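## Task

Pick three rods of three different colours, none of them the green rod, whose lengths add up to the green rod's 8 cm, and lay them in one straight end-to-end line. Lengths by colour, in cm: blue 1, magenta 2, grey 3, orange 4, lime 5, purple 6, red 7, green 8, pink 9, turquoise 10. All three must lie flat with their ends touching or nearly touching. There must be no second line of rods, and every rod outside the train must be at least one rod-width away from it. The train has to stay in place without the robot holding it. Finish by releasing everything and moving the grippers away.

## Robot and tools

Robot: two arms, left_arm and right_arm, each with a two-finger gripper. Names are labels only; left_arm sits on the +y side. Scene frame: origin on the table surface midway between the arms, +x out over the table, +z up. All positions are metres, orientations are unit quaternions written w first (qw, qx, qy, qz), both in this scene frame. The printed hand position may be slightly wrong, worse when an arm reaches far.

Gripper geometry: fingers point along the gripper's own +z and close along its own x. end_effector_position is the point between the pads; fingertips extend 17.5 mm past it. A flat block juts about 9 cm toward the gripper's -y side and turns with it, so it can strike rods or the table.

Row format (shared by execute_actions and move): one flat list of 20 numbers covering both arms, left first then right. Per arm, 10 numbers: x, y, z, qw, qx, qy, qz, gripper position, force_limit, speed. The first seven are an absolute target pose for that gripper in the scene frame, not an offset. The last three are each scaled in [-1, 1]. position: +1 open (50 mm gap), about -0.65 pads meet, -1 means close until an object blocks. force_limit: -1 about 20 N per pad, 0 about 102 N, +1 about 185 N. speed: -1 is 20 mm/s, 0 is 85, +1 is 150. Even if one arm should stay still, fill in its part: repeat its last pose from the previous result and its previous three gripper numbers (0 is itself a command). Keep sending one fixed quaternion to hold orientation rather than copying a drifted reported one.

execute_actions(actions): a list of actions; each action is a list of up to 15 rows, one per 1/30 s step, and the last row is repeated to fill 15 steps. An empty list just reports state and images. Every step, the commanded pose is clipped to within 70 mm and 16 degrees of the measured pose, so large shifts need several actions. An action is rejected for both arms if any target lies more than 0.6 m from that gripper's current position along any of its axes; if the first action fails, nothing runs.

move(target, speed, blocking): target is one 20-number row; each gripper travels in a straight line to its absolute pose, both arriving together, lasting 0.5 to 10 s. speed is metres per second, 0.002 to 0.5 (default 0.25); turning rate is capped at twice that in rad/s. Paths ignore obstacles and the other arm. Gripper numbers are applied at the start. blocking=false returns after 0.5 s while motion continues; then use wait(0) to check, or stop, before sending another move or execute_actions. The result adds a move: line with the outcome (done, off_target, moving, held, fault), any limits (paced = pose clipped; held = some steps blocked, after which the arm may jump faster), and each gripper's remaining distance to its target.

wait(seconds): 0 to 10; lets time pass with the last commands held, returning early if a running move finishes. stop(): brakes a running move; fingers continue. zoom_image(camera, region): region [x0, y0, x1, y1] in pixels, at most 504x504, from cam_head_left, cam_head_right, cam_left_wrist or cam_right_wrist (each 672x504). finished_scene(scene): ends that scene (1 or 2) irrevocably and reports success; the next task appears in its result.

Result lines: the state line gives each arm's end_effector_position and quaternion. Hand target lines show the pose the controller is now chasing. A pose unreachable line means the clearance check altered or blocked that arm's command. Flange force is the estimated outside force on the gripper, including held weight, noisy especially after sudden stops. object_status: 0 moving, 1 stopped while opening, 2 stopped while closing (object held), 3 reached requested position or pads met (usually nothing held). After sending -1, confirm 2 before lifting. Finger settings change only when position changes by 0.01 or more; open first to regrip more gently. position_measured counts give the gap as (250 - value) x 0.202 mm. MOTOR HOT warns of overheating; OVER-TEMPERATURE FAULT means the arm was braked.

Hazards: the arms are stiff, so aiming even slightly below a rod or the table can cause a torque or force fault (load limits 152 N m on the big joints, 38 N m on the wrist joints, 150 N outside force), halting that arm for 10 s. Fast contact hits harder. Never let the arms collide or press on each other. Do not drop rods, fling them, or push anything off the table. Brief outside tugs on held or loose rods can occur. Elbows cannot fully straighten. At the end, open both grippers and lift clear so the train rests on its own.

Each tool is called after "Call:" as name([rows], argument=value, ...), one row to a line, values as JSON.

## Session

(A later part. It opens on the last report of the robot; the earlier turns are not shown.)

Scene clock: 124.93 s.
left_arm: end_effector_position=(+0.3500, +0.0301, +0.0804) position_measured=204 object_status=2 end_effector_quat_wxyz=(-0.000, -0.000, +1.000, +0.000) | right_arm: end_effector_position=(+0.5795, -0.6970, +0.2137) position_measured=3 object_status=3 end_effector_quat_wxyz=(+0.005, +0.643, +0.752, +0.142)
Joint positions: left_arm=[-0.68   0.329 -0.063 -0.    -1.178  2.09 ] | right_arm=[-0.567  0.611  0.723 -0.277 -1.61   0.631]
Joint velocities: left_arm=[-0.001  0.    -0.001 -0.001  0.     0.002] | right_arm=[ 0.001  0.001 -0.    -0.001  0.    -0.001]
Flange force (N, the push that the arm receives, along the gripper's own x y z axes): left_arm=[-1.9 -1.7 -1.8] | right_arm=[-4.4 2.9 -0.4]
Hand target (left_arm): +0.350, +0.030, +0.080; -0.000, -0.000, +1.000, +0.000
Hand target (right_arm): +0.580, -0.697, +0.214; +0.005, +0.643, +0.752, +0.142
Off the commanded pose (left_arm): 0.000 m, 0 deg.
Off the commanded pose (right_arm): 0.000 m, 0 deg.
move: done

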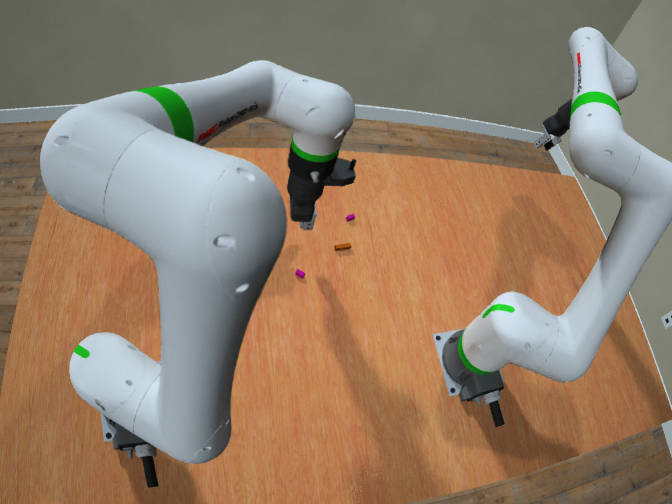

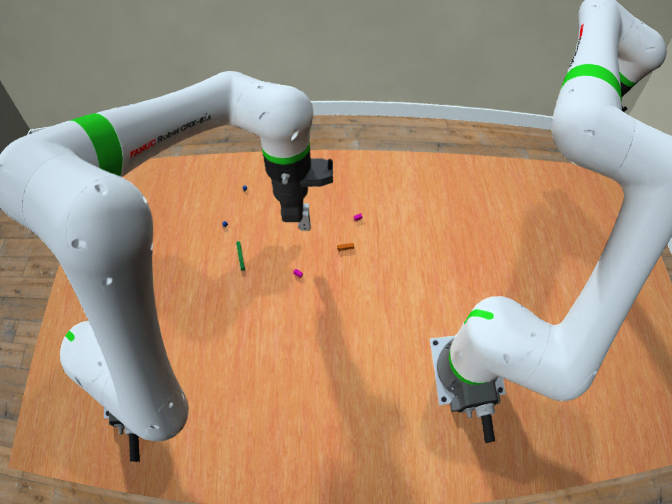

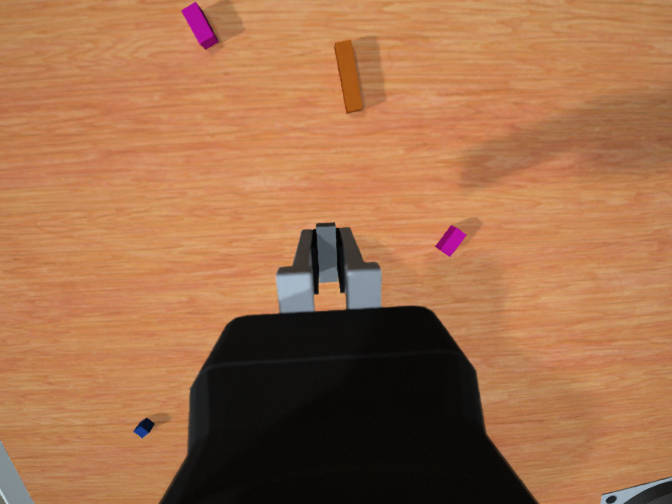

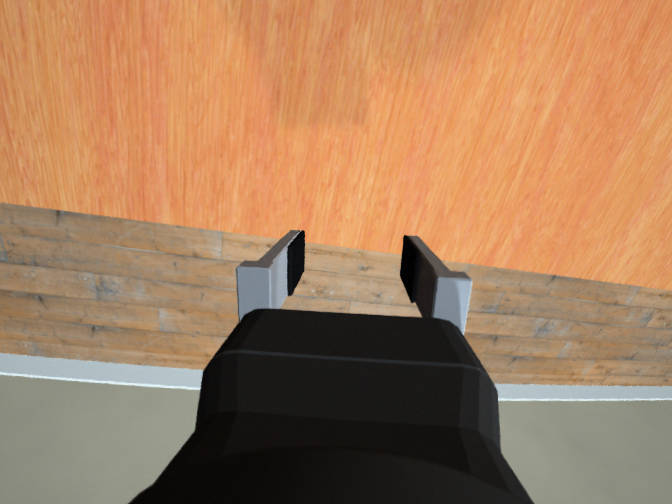

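Call:
move(target=[0.328,-0.024,0.035,0,-0.096,0.995,0,-1,-0.6,0,0.5795,-0.697,0.2137,0.005,0.643,0.752,0.142,1,0,0], speed=0.1)

Call:
zoom_image(camera="cam_left_wrist", region=[230,80,430,300])

Scene clock: 135.97 s.
left_arm: end_effector_position=(+0.3278, -0.0239, +0.0350) position_measured=204 object_status=2 end_effector_quat_wxyz=(-0.000, -0.096, +0.995, +0.000) | right_arm: end_effector_position=(+0.5795, -0.6970, +0.2137) position_measured=3 object_status=3 end_effector_quat_wxyz=(+0.005, +0.643, +0.752, +0.142)
Joint positions: left_arm=[-0.792  0.424 -0.049 -0.    -1.098  2.394] | right_arm=[-0.567  0.611  0.723 -0.277 -1.61   0.631]
Joint velocities: left_arm=[-0.001  0.001 -0.     0.     0.     0.003] | right_arm=[ 0.    -0.     0.     0.     0.001  0.   ]
Flange force (N, the push that the arm receives, along the gripper's own x y z axes): left_arm=[-2.1 -3.5 -1.4] | right_arm=[-4.0 4.1 -1.1]
Hand target (left_arm): +0.328, -0.024, +0.035; -0.000, -0.096, +0.995, +0.000
Hand target (right_arm): +0.580, -0.697, +0.214; +0.005, +0.643, +0.752, +0.142
Off the commanded pose (left_arm): 0.000 m, 0 deg.
Off the commanded pose (right_arm): 0.000 m, 0 deg.
move: done

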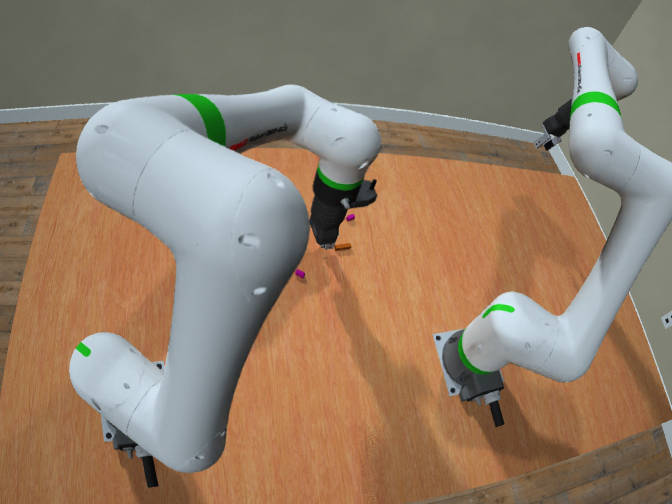

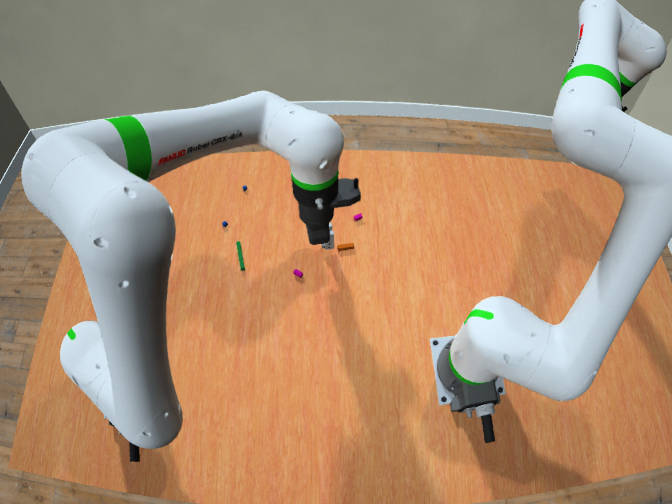

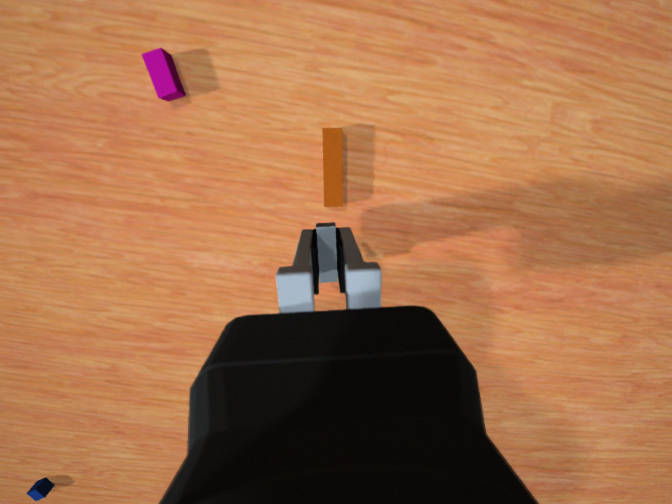

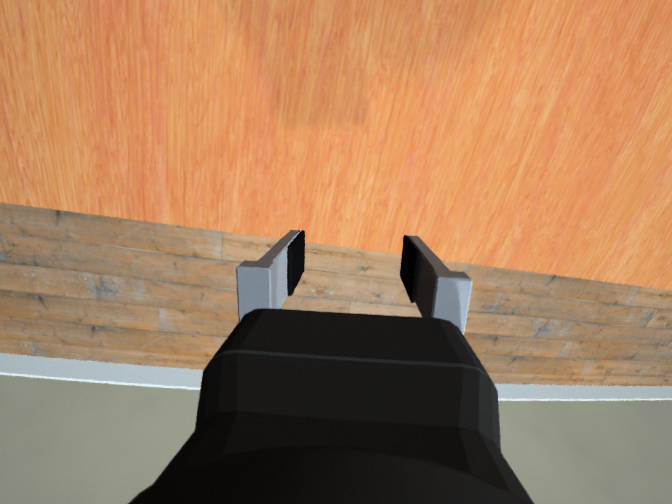

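Region (230, 80, 430, 300) of cam_left_wrist's 672x504 image, scaled by 2.291, with more detail than that image has; it fills the left 458 columns of this view, and the rest is white.

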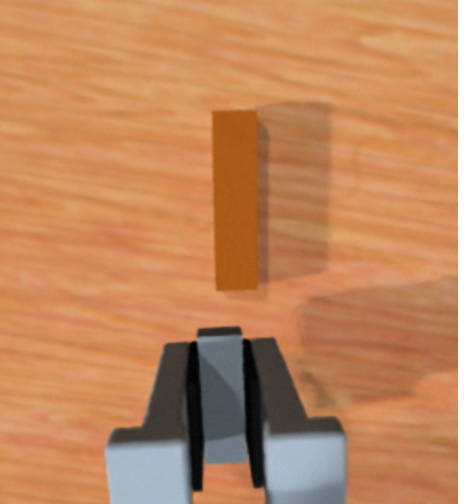

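Call:
move(target=[0.325,-0.0297,0.024,0,-0.096,0.995,0,-1,-0.6,0,0.5795,-0.697,0.2137,0.005,0.643,0.752,0.142,1,0,0], speed=0.03)

Call:
zoom_image(camera="cam_left_wrist", region=[230,80,430,300])

Scene clock: 150.33 s.
left_arm: end_effector_position=(+0.3250, -0.0297, +0.0240) position_measured=204 object_status=2 end_effector_quat_wxyz=(+0.000, -0.096, +0.995, +0.000) | right_arm: end_effector_position=(+0.5795, -0.6970, +0.2137) position_measured=3 object_status=3 end_effector_quat_wxyz=(+0.005, +0.643, +0.752, +0.142)
Joint positions: left_arm=[-0.804  0.442 -0.052 -0.    -1.077  2.405] | right_arm=[-0.567  0.611  0.723 -0.277 -1.61   0.631]
Joint velocities: left_arm=[-0.     0.    -0.001  0.     0.    -0.   ] | right_arm=[ 0.     0.    -0.     0.002 -0.     0.   ]
Flange force (N, the push that the arm receives, along the gripper's own x y z axes): left_arm=[-2.0 -1.5 -0.8] | right_arm=[-8.6 7.5 -2.4]
Hand target (left_arm): +0.325, -0.030, +0.024; -0.000, -0.096, +0.995, +0.000
Hand target (right_arm): +0.580, -0.697, +0.214; +0.005, +0.643, +0.752, +0.142
Off the commanded pose (left_arm): 0.000 m, 0 deg.
Off the commanded pose (right_arm): 0.000 m, 0 deg.
move: done

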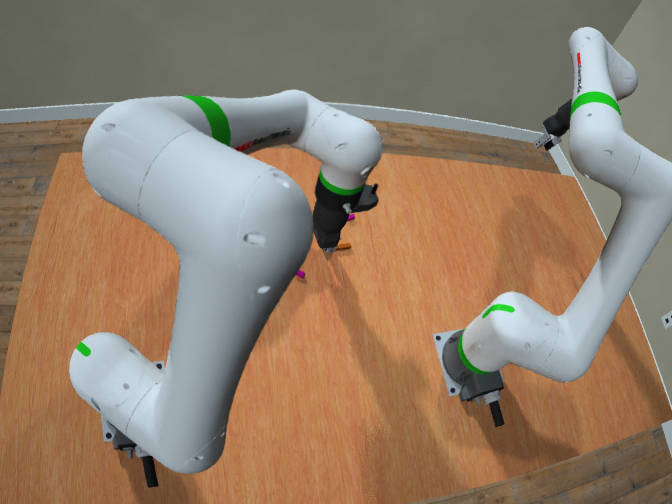

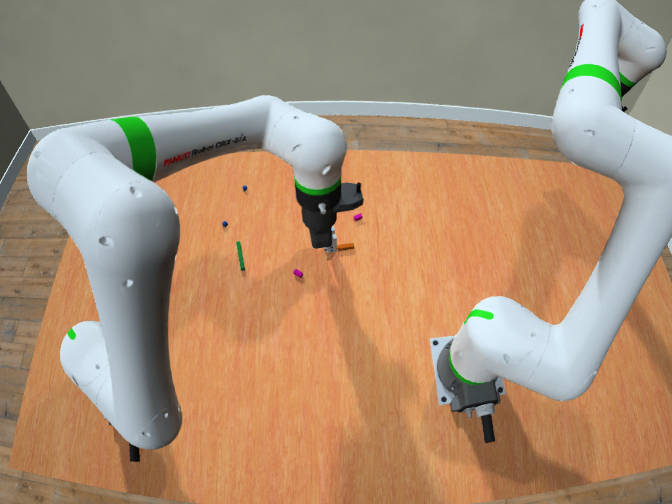

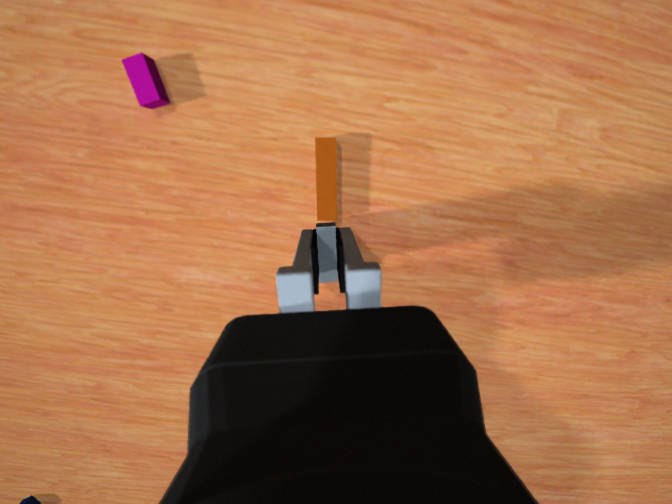

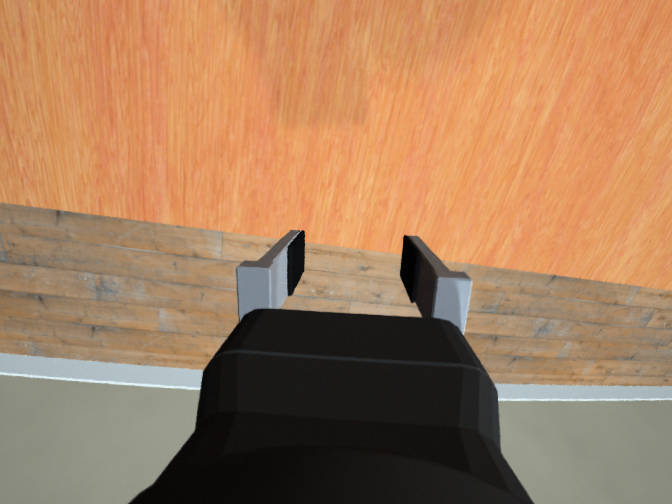

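Region (230, 80, 430, 300) of cam_left_wrist's 672x504 image, scaled by 2.291, with more detail than that image has; it fills the left 458 columns of this view, and the rest is white.

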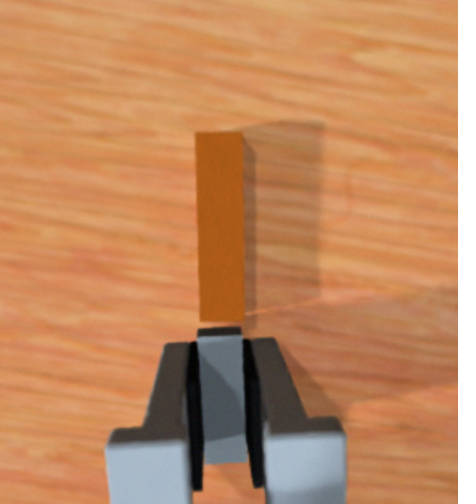

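Call:
move(target=[0.325,-0.0297,0.0200,0,-0.096,0.995,0,-1,-0.6,0,0.5795,-0.697,0.2137,0.005,0.643,0.752,0.142,1,0,0], speed=0.01)

Call:
zoom_image(camera="cam_left_wrist", region=[270,160,390,280])

Scene clock: 160.33 s.
left_arm: end_effector_position=(+0.3250, -0.0297, +0.0200) position_measured=204 object_status=2 end_effector_quat_wxyz=(+0.000, -0.096, +0.995, +0.000) | right_arm: end_effector_position=(+0.5795, -0.6970, +0.2137) position_measured=3 object_status=3 end_effector_quat_wxyz=(+0.005, +0.643, +0.752, +0.142)
Joint positions: left_arm=[-0.804  0.446 -0.056 -0.    -1.069  2.405] | right_arm=[-0.567  0.611  0.723 -0.277 -1.61   0.631]
Joint velocities: left_arm=[-0.001  0.     0.     0.     0.    -0.   ] | right_arm=[ 0.001 -0.001  0.    -0.    -0.001 -0.   ]
Flange force (N, the push that the arm receives, along the gripper's own x y z axes): left_arm=[-2.1 -2.0 -1.1] | right_arm=[-1.9 0.1 0.8]
Hand target (left_arm): +0.325, -0.030, +0.020; +0.000, -0.096, +0.995, +0.000
Hand target (right_arm): +0.580, -0.697, +0.214; +0.005, +0.643, +0.752, +0.142
Off the commanded pose (left_arm): 0.000 m, 0 deg.
Off the commanded pose (right_arm): 0.000 m, 0 deg.
move: done

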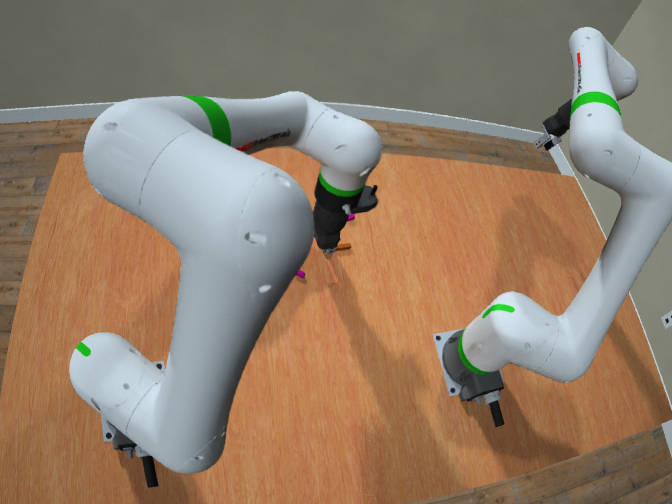

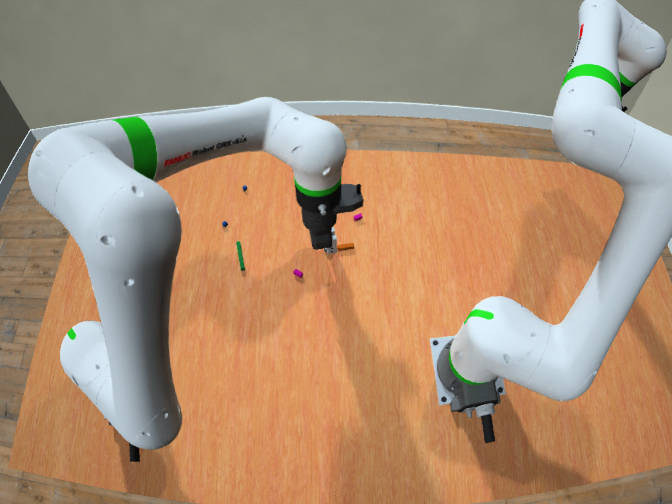

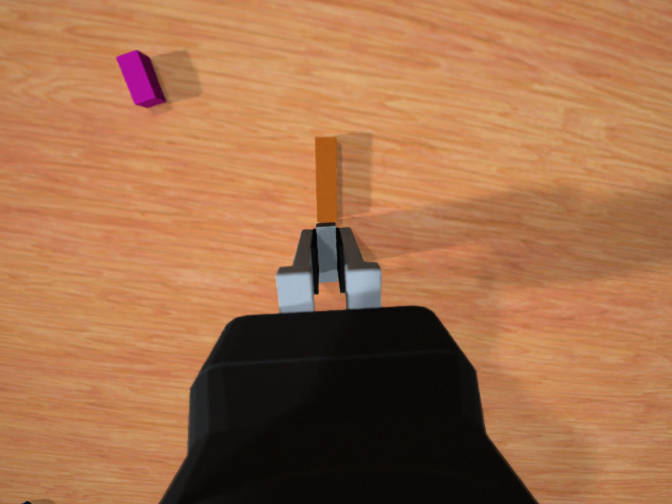

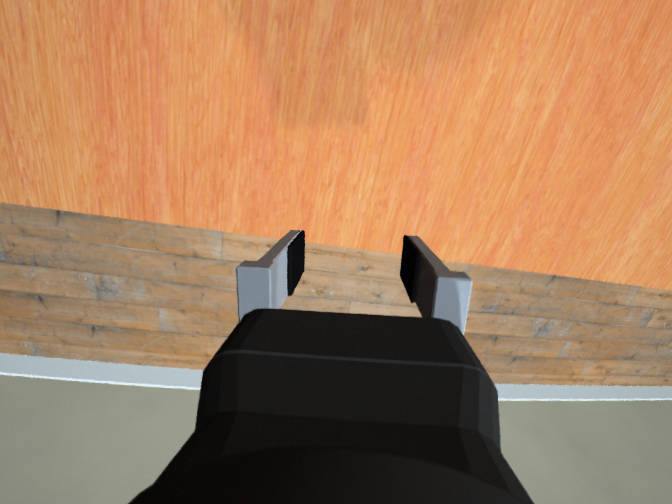

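Region (270, 160, 390, 280) of cam_left_wrist's 672x504 image, scaled by 4.200, with more detail than that image has.

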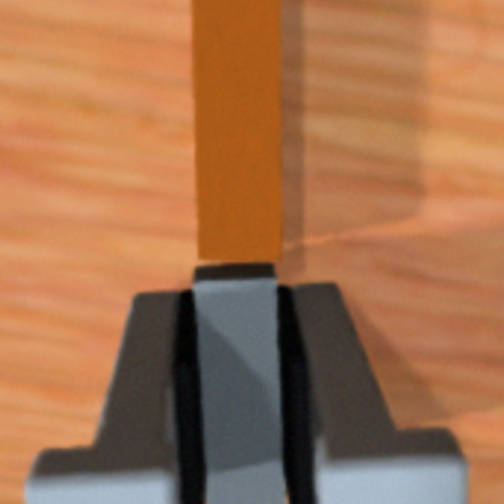

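Call:
move(target=[0.3250,-0.0322,0.0200,0,-0.096,0.995,0,-1,-0.6,0,0.5795,-0.697,0.2137,0.005,0.643,0.752,0.142,1,0,0], speed=0.005)

Call:
zoom_image(camera="cam_left_wrist", region=[270,160,390,280])

Scene clock: 171.57 s.
left_arm: end_effector_position=(+0.3250, -0.0322, +0.0200) position_measured=204 object_status=2 end_effector_quat_wxyz=(-0.000, -0.096, +0.995, -0.000) | right_arm: end_effector_position=(+0.5795, -0.6970, +0.2137) position_measured=3 object_status=3 end_effector_quat_wxyz=(+0.005, +0.643, +0.752, +0.142)
Joint positions: left_arm=[-0.807  0.45  -0.049  0.    -1.071  2.409] | right_arm=[-0.567  0.611  0.723 -0.277 -1.61   0.631]
Joint velocities: left_arm=[-0.     0.     0.001 -0.    -0.     0.001] | right_arm=[ 0.     0.001 -0.     0.001 -0.001 -0.   ]
Flange force (N, the push that the arm receives, along the gripper's own x y z axes): left_arm=[-1.7 -1.6 -2.4] | right_arm=[-1.4 0.8 1.4]
Hand target (left_arm): +0.325, -0.032, +0.020; -0.000, -0.096, +0.995, +0.000
Hand target (right_arm): +0.580, -0.697, +0.214; +0.005, +0.643, +0.752, +0.142
Off the commanded pose (left_arm): 0.000 m, 0 deg.
Off the commanded pose (right_arm): 0.000 m, 0 deg.
move: done

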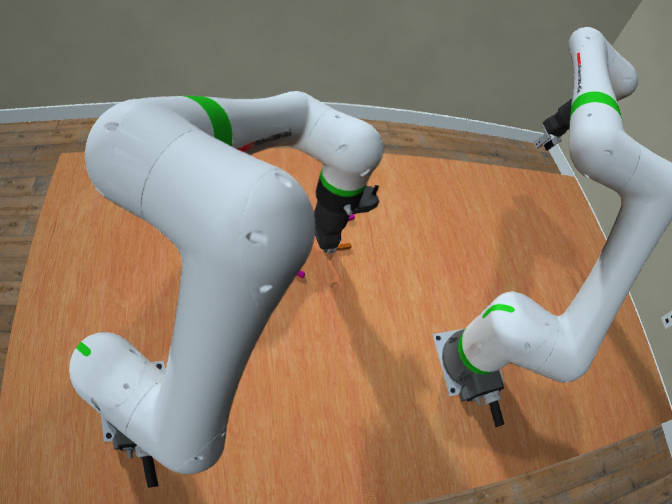

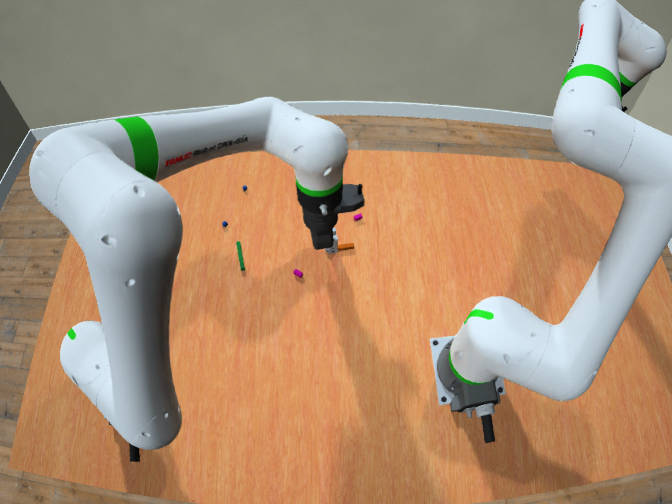

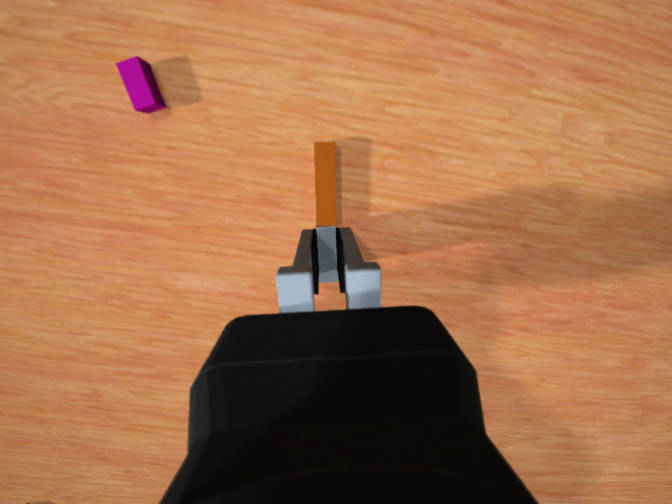

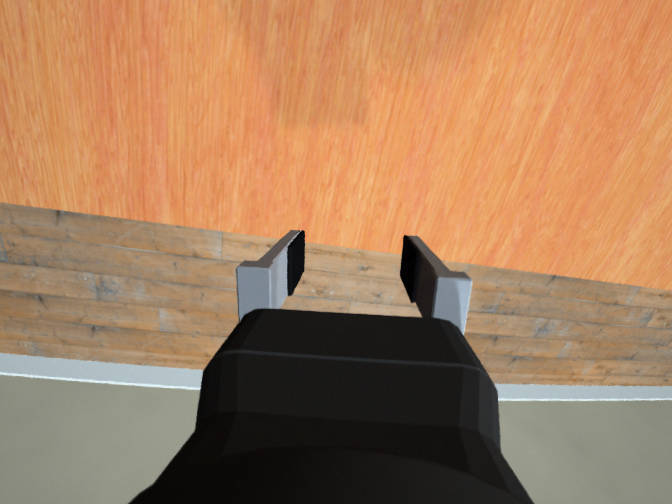

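Region (270, 160, 390, 280) of cam_left_wrist's 672x504 image, scaled by 4.200, with more detail than that image has.

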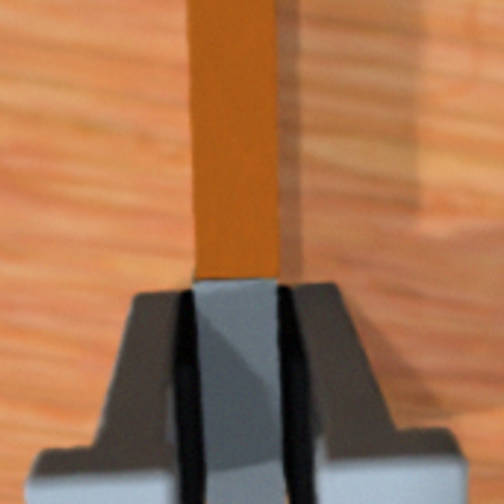

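Call:
execute_actions([
  [[0.3250,-0.0322,0.0200,0,-0.096,0.995,0,0,-0.6,-0.5,0.5795,-0.697,0.2137,0.005,0.643,0.752,0.142,1,0,0]],
  [[0.3250,-0.0322,0.0200,0,-0.096,0.995,0,0,-0.6,-0.5,0.5795,-0.697,0.2137,0.005,0.643,0.752,0.142,1,0,0]],
])

Call:
move(target=[0.3250,-0.0322,0.06,0,-0.096,0.995,0,0,-0.6,-0.5,0.5795,-0.697,0.2137,0.005,0.643,0.752,0.142,1,0,0], speed=0.1)

Call:
move(target=[0.39,0.20,0.09,0,0,1,0,1,-0.6,0,0.5795,-0.697,0.2137,0.005,0.643,0.752,0.142,1,0,0])

Scene clock: 185.33 s.
left_arm: end_effector_position=(+0.3250, -0.0322, +0.0200) position_measured=152 object_status=3 end_effector_quat_wxyz=(-0.000, -0.096, +0.995, +0.000) | right_arm: end_effector_position=(+0.5795, -0.6970, +0.2137) position_measured=3 object_status=3 end_effector_quat_wxyz=(+0.005, +0.643, +0.752, +0.142)
Joint positions: left_arm=[-0.807  0.45  -0.049 -0.    -1.071  2.409] | right_arm=[-0.567  0.611  0.723 -0.277 -1.61   0.631]
Joint velocities: left_arm=[-0.     0.    -0.001  0.     0.    -0.   ] | right_arm=[ 0.     0.001 -0.    -0.001  0.    -0.001]
Flange force (N, the push that the arm receives, along the gripper's own x y z axes): left_arm=[-1.1 -1.1 -1.6] | right_arm=[2.5 -3.7 2.3]
Flange force at the end of the 1st action (N, along the gripper's axes at the end of the call): left_arm=[-1.1 -3.0 -1.5] | right_arm=[-2.3 2.0 0.3]
Hand target (left_arm): +0.325, -0.032, +0.020; +0.000, -0.096, +0.995, +0.000
Hand target (right_arm): +0.580, -0.697, +0.214; +0.005, +0.643, +0.752, +0.142
Off the commanded pose (left_arm): 0.000 m, 0 deg.
Off the commanded pose (right_arm): 0.000 m, 0 deg.

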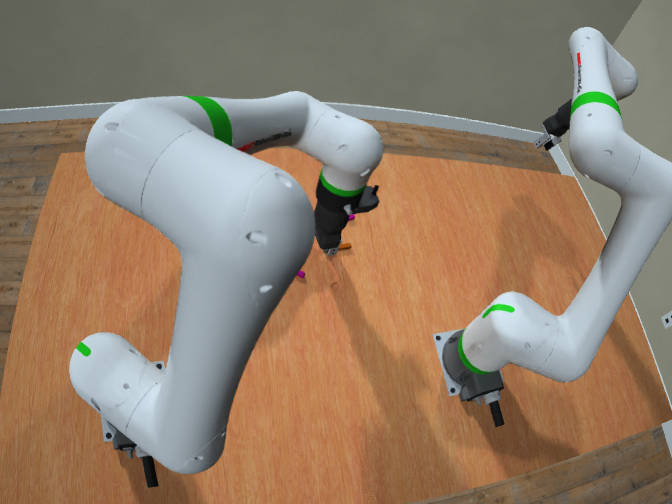

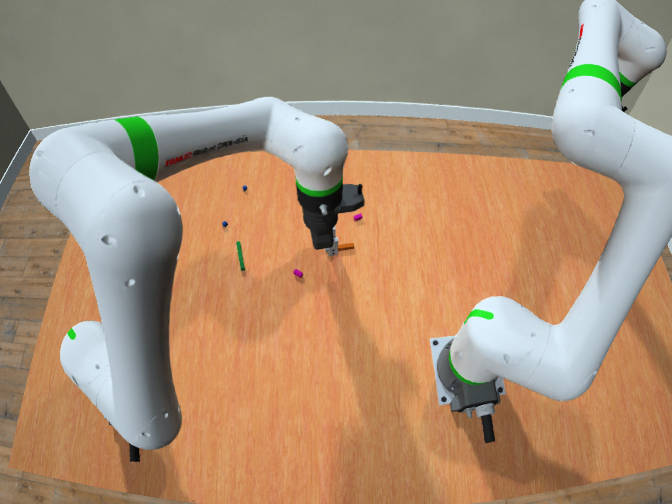

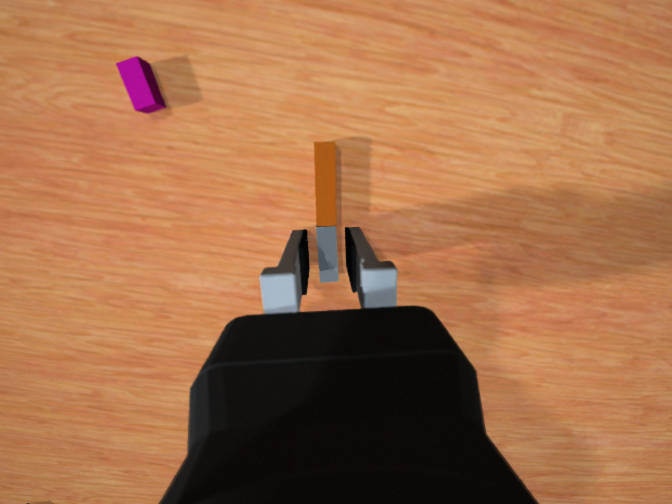

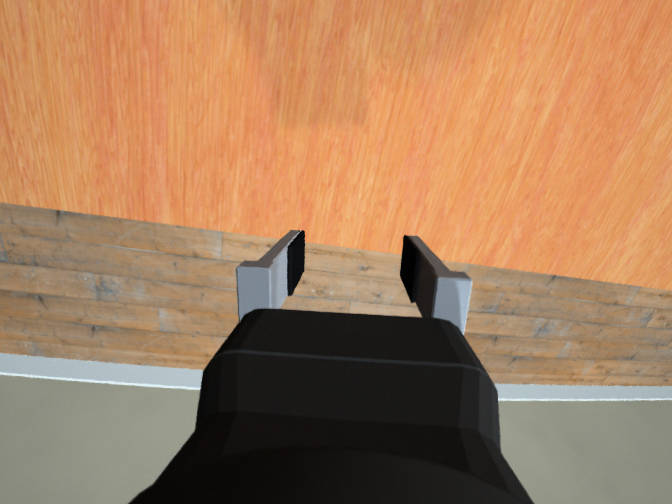

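Scene clock: 186.10 s.
left_arm: end_effector_position=(+0.3250, -0.0323, +0.0600) position_measured=152 object_status=3 end_effector_quat_wxyz=(-0.000, -0.096, +0.995, -0.000) | right_arm: end_effector_position=(+0.5795, -0.6970, +0.2137) position_measured=3 object_status=3 end_effector_quat_wxyz=(+0.005, +0.643, +0.752, +0.142)
Joint positions: left_arm=[-0.807  0.408 -0.008  0.    -1.156  2.409] | right_arm=[-0.567  0.611  0.723 -0.277 -1.61   0.631]
Joint velocities: left_arm=[-0.001 -0.     0.001  0.    -0.     0.   ] | right_arm=[-0.     0.001  0.    -0.001 -0.001  0.   ]
Flange force (N, the push that the arm receives, along the gripper's own x y z axes): left_arm=[-1.4 -1.3 -1.0] | right_arm=[-5.6 3.0 -0.1]
Hand target (left_arm): +0.325, -0.032, +0.060; -0.000, -0.096, +0.995, -0.000
Hand target (right_arm): +0.580, -0.697, +0.214; +0.005, +0.643, +0.752, +0.142
Off the commanded pose (left_arm): 0.000 m, 0 deg.
Off the commanded pose (right_arm): 0.000 m, 0 deg.
move: done

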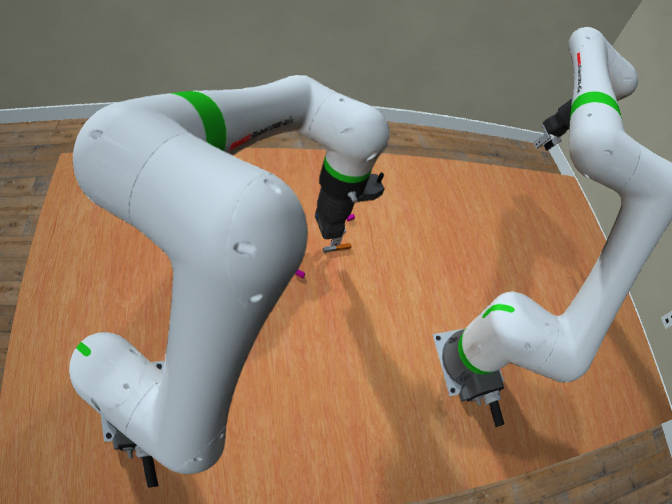

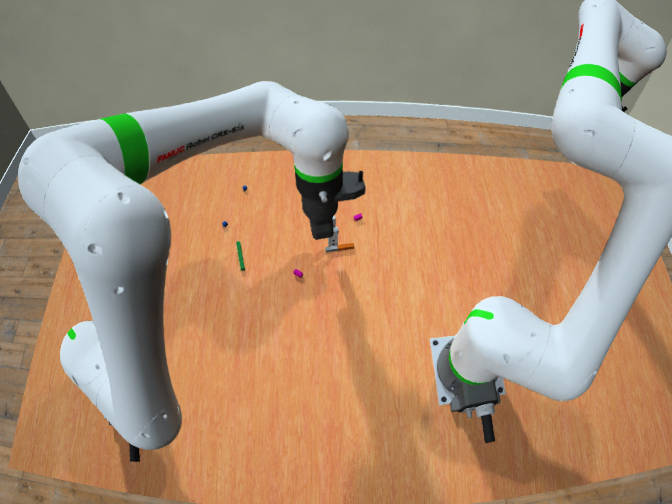

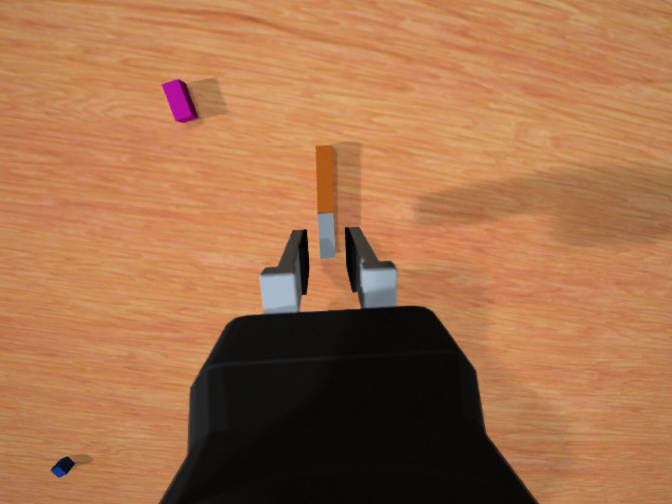

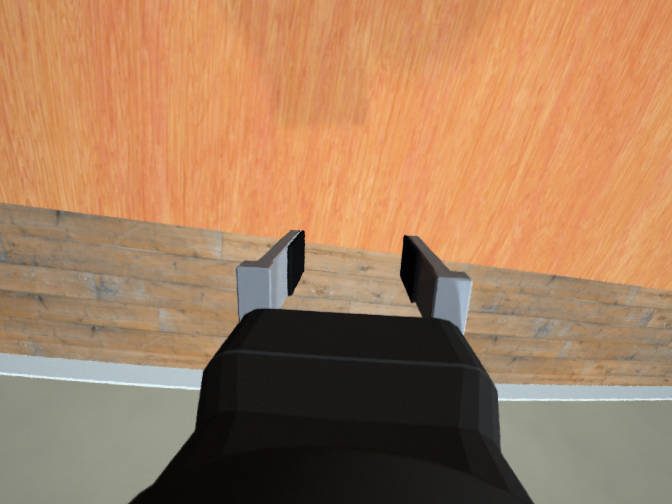

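Scene clock: 187.53 s.
left_arm: end_effector_position=(+0.3906, +0.2000, +0.0902) position_measured=3 object_status=3 end_effector_quat_wxyz=(+0.000, +0.000, +1.000, -0.000) | right_arm: end_effector_position=(+0.5795, -0.6970, +0.2137) position_measured=3 object_status=3 end_effector_quat_wxyz=(+0.005, +0.643, +0.752, +0.142)
Joint positions: left_arm=[-0.329  0.17  -0.239  0.    -1.161  1.738] | right_arm=[-0.567  0.611  0.723 -0.277 -1.61   0.631]
Joint velocities: left_arm=[ 0.002 -0.    -0.     0.    -0.    -0.002] | right_arm=[ 0.001 -0.001 -0.    -0.001 -0.002  0.001]
Flange force (N, the push that the arm receives, along the gripper's own x y z axes): left_arm=[-2.1 1.0 -0.7] | right_arm=[-5.6 5.1 0.5]
Hand target (left_arm): +0.391, +0.200, +0.090; +0.000, +0.000, +1.000, -0.000
Hand target (right_arm): +0.580, -0.697, +0.214; +0.005, +0.643, +0.752, +0.142
Off the commanded pose (left_arm): 0.001 m, 0 deg.
Off the commanded pose (right_arm): 0.000 m, 0 deg.
move: done

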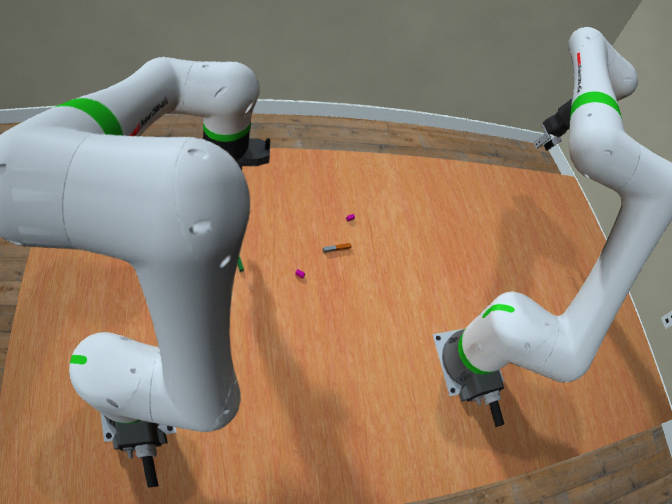

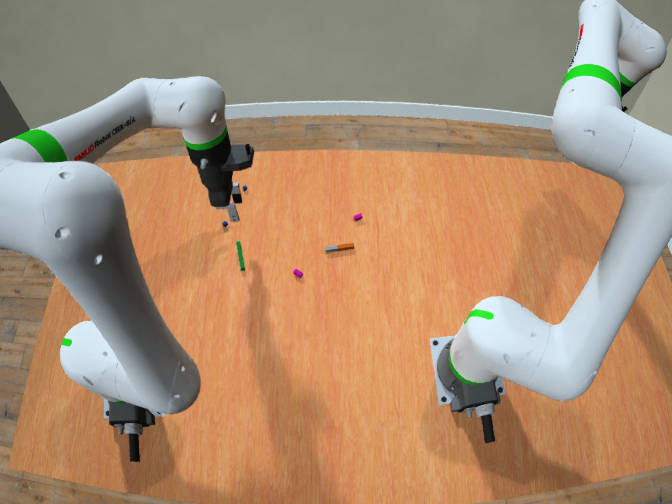

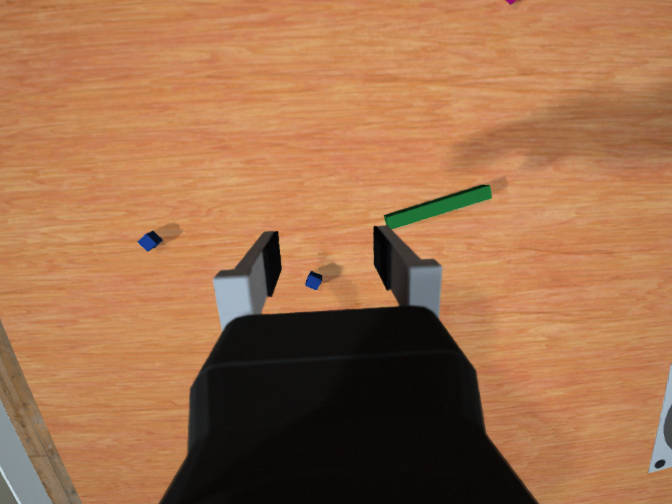

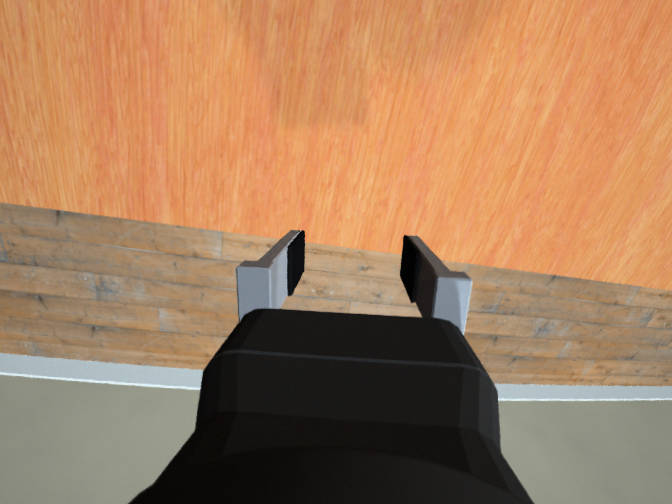

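Call:
zoom_image(camera="cam_left_wrist", region=[270,240,370,320])

Region (270, 240, 370, 320) of cam_left_wrist's 672x504 image, scaled by 5.040, with more detail than that image has; it fills the top 403 rows of this view, and the rest is white.

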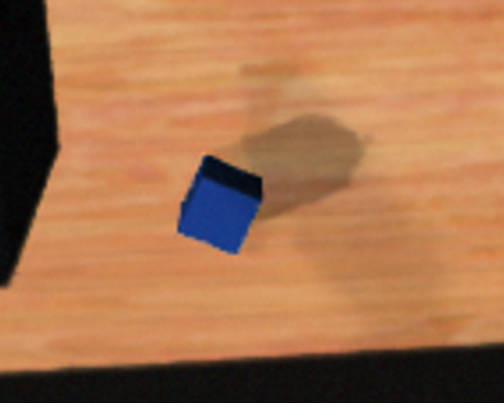

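Call:
move(target=[0.404,0.250,0.035,0,0.174,0.985,0,0.3,-0.6,0,0.5795,-0.697,0.2137,0.005,0.643,0.752,0.142,1,0,0], speed=0.1)

Call:
zoom_image(camera="cam_left_wrist", region=[250,180,410,300])

Scene clock: 208.47 s.
left_arm: end_effector_position=(+0.4040, +0.2501, +0.0350) position_measured=107 object_status=3 end_effector_quat_wxyz=(+0.000, +0.174, +0.985, +0.000) | right_arm: end_effector_position=(+0.5795, -0.6970, +0.2137) position_measured=3 object_status=3 end_effector_quat_wxyz=(+0.005, +0.643, +0.752, +0.142)
Joint positions: left_arm=[-0.22   0.239 -0.299 -0.    -1.033  1.28 ] | right_arm=[-0.567  0.611  0.723 -0.277 -1.61   0.631]
Joint velocities: left_arm=[-0.     0.    -0.     0.002  0.001 -0.002] | right_arm=[ 0.    -0.001 -0.    -0.    -0.001  0.001]
Flange force (N, the push that the arm receives, along the gripper's own x y z axes): left_arm=[1.2 0.9 0.0] | right_arm=[-7.4 7.1 -2.0]
Hand target (left_arm): +0.404, +0.250, +0.035; +0.000, +0.174, +0.985, +0.000
Hand target (right_arm): +0.580, -0.697, +0.214; +0.005, +0.643, +0.752, +0.142
Off the commanded pose (left_arm): 0.000 m, 0 deg.
Off the commanded pose (right_arm): 0.000 m, 0 deg.
move: done

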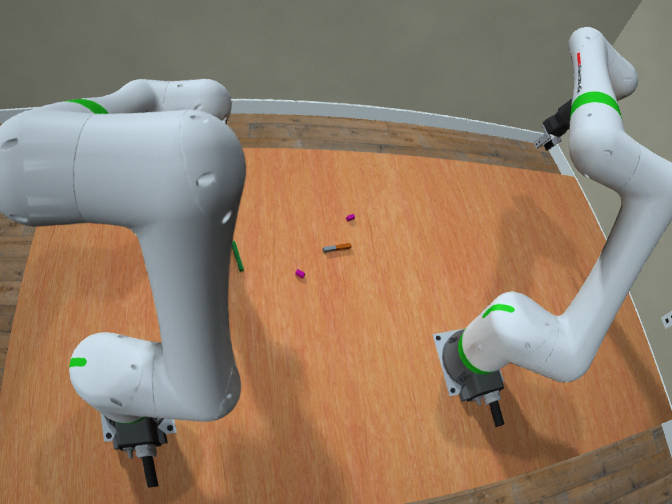

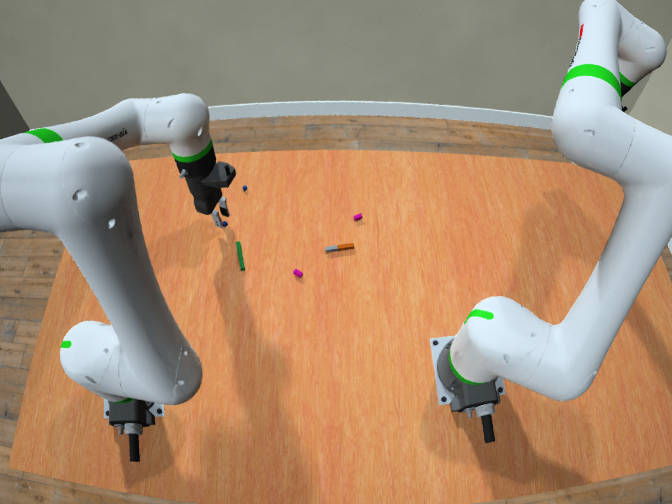

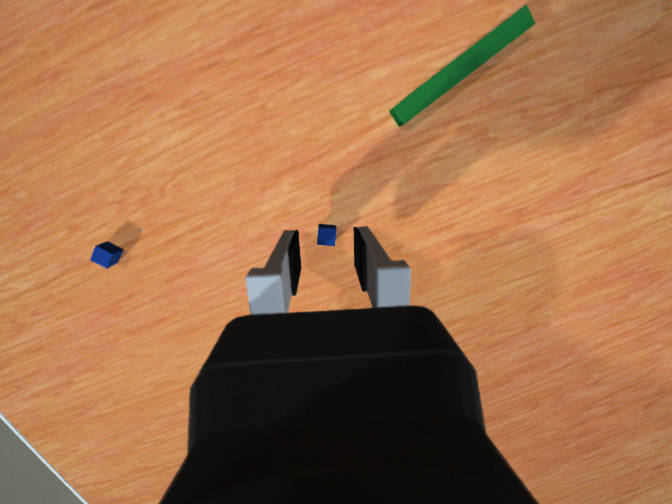

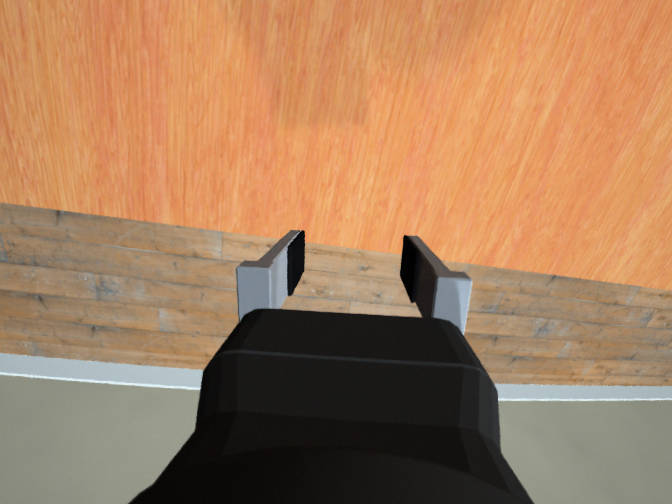

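Region (250, 180, 410, 300) of cam_left_wrist's 672x504 image, scaled by 3.150, with more detail than that image has; it fills the top 378 rows of this view, and the rest is white.

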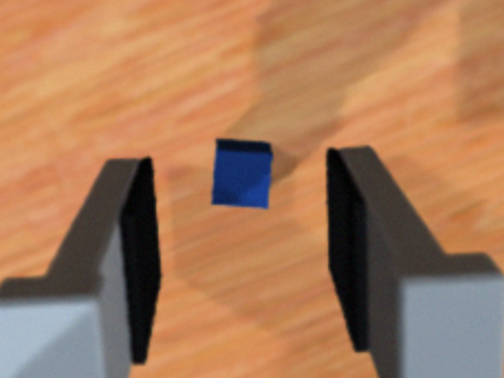

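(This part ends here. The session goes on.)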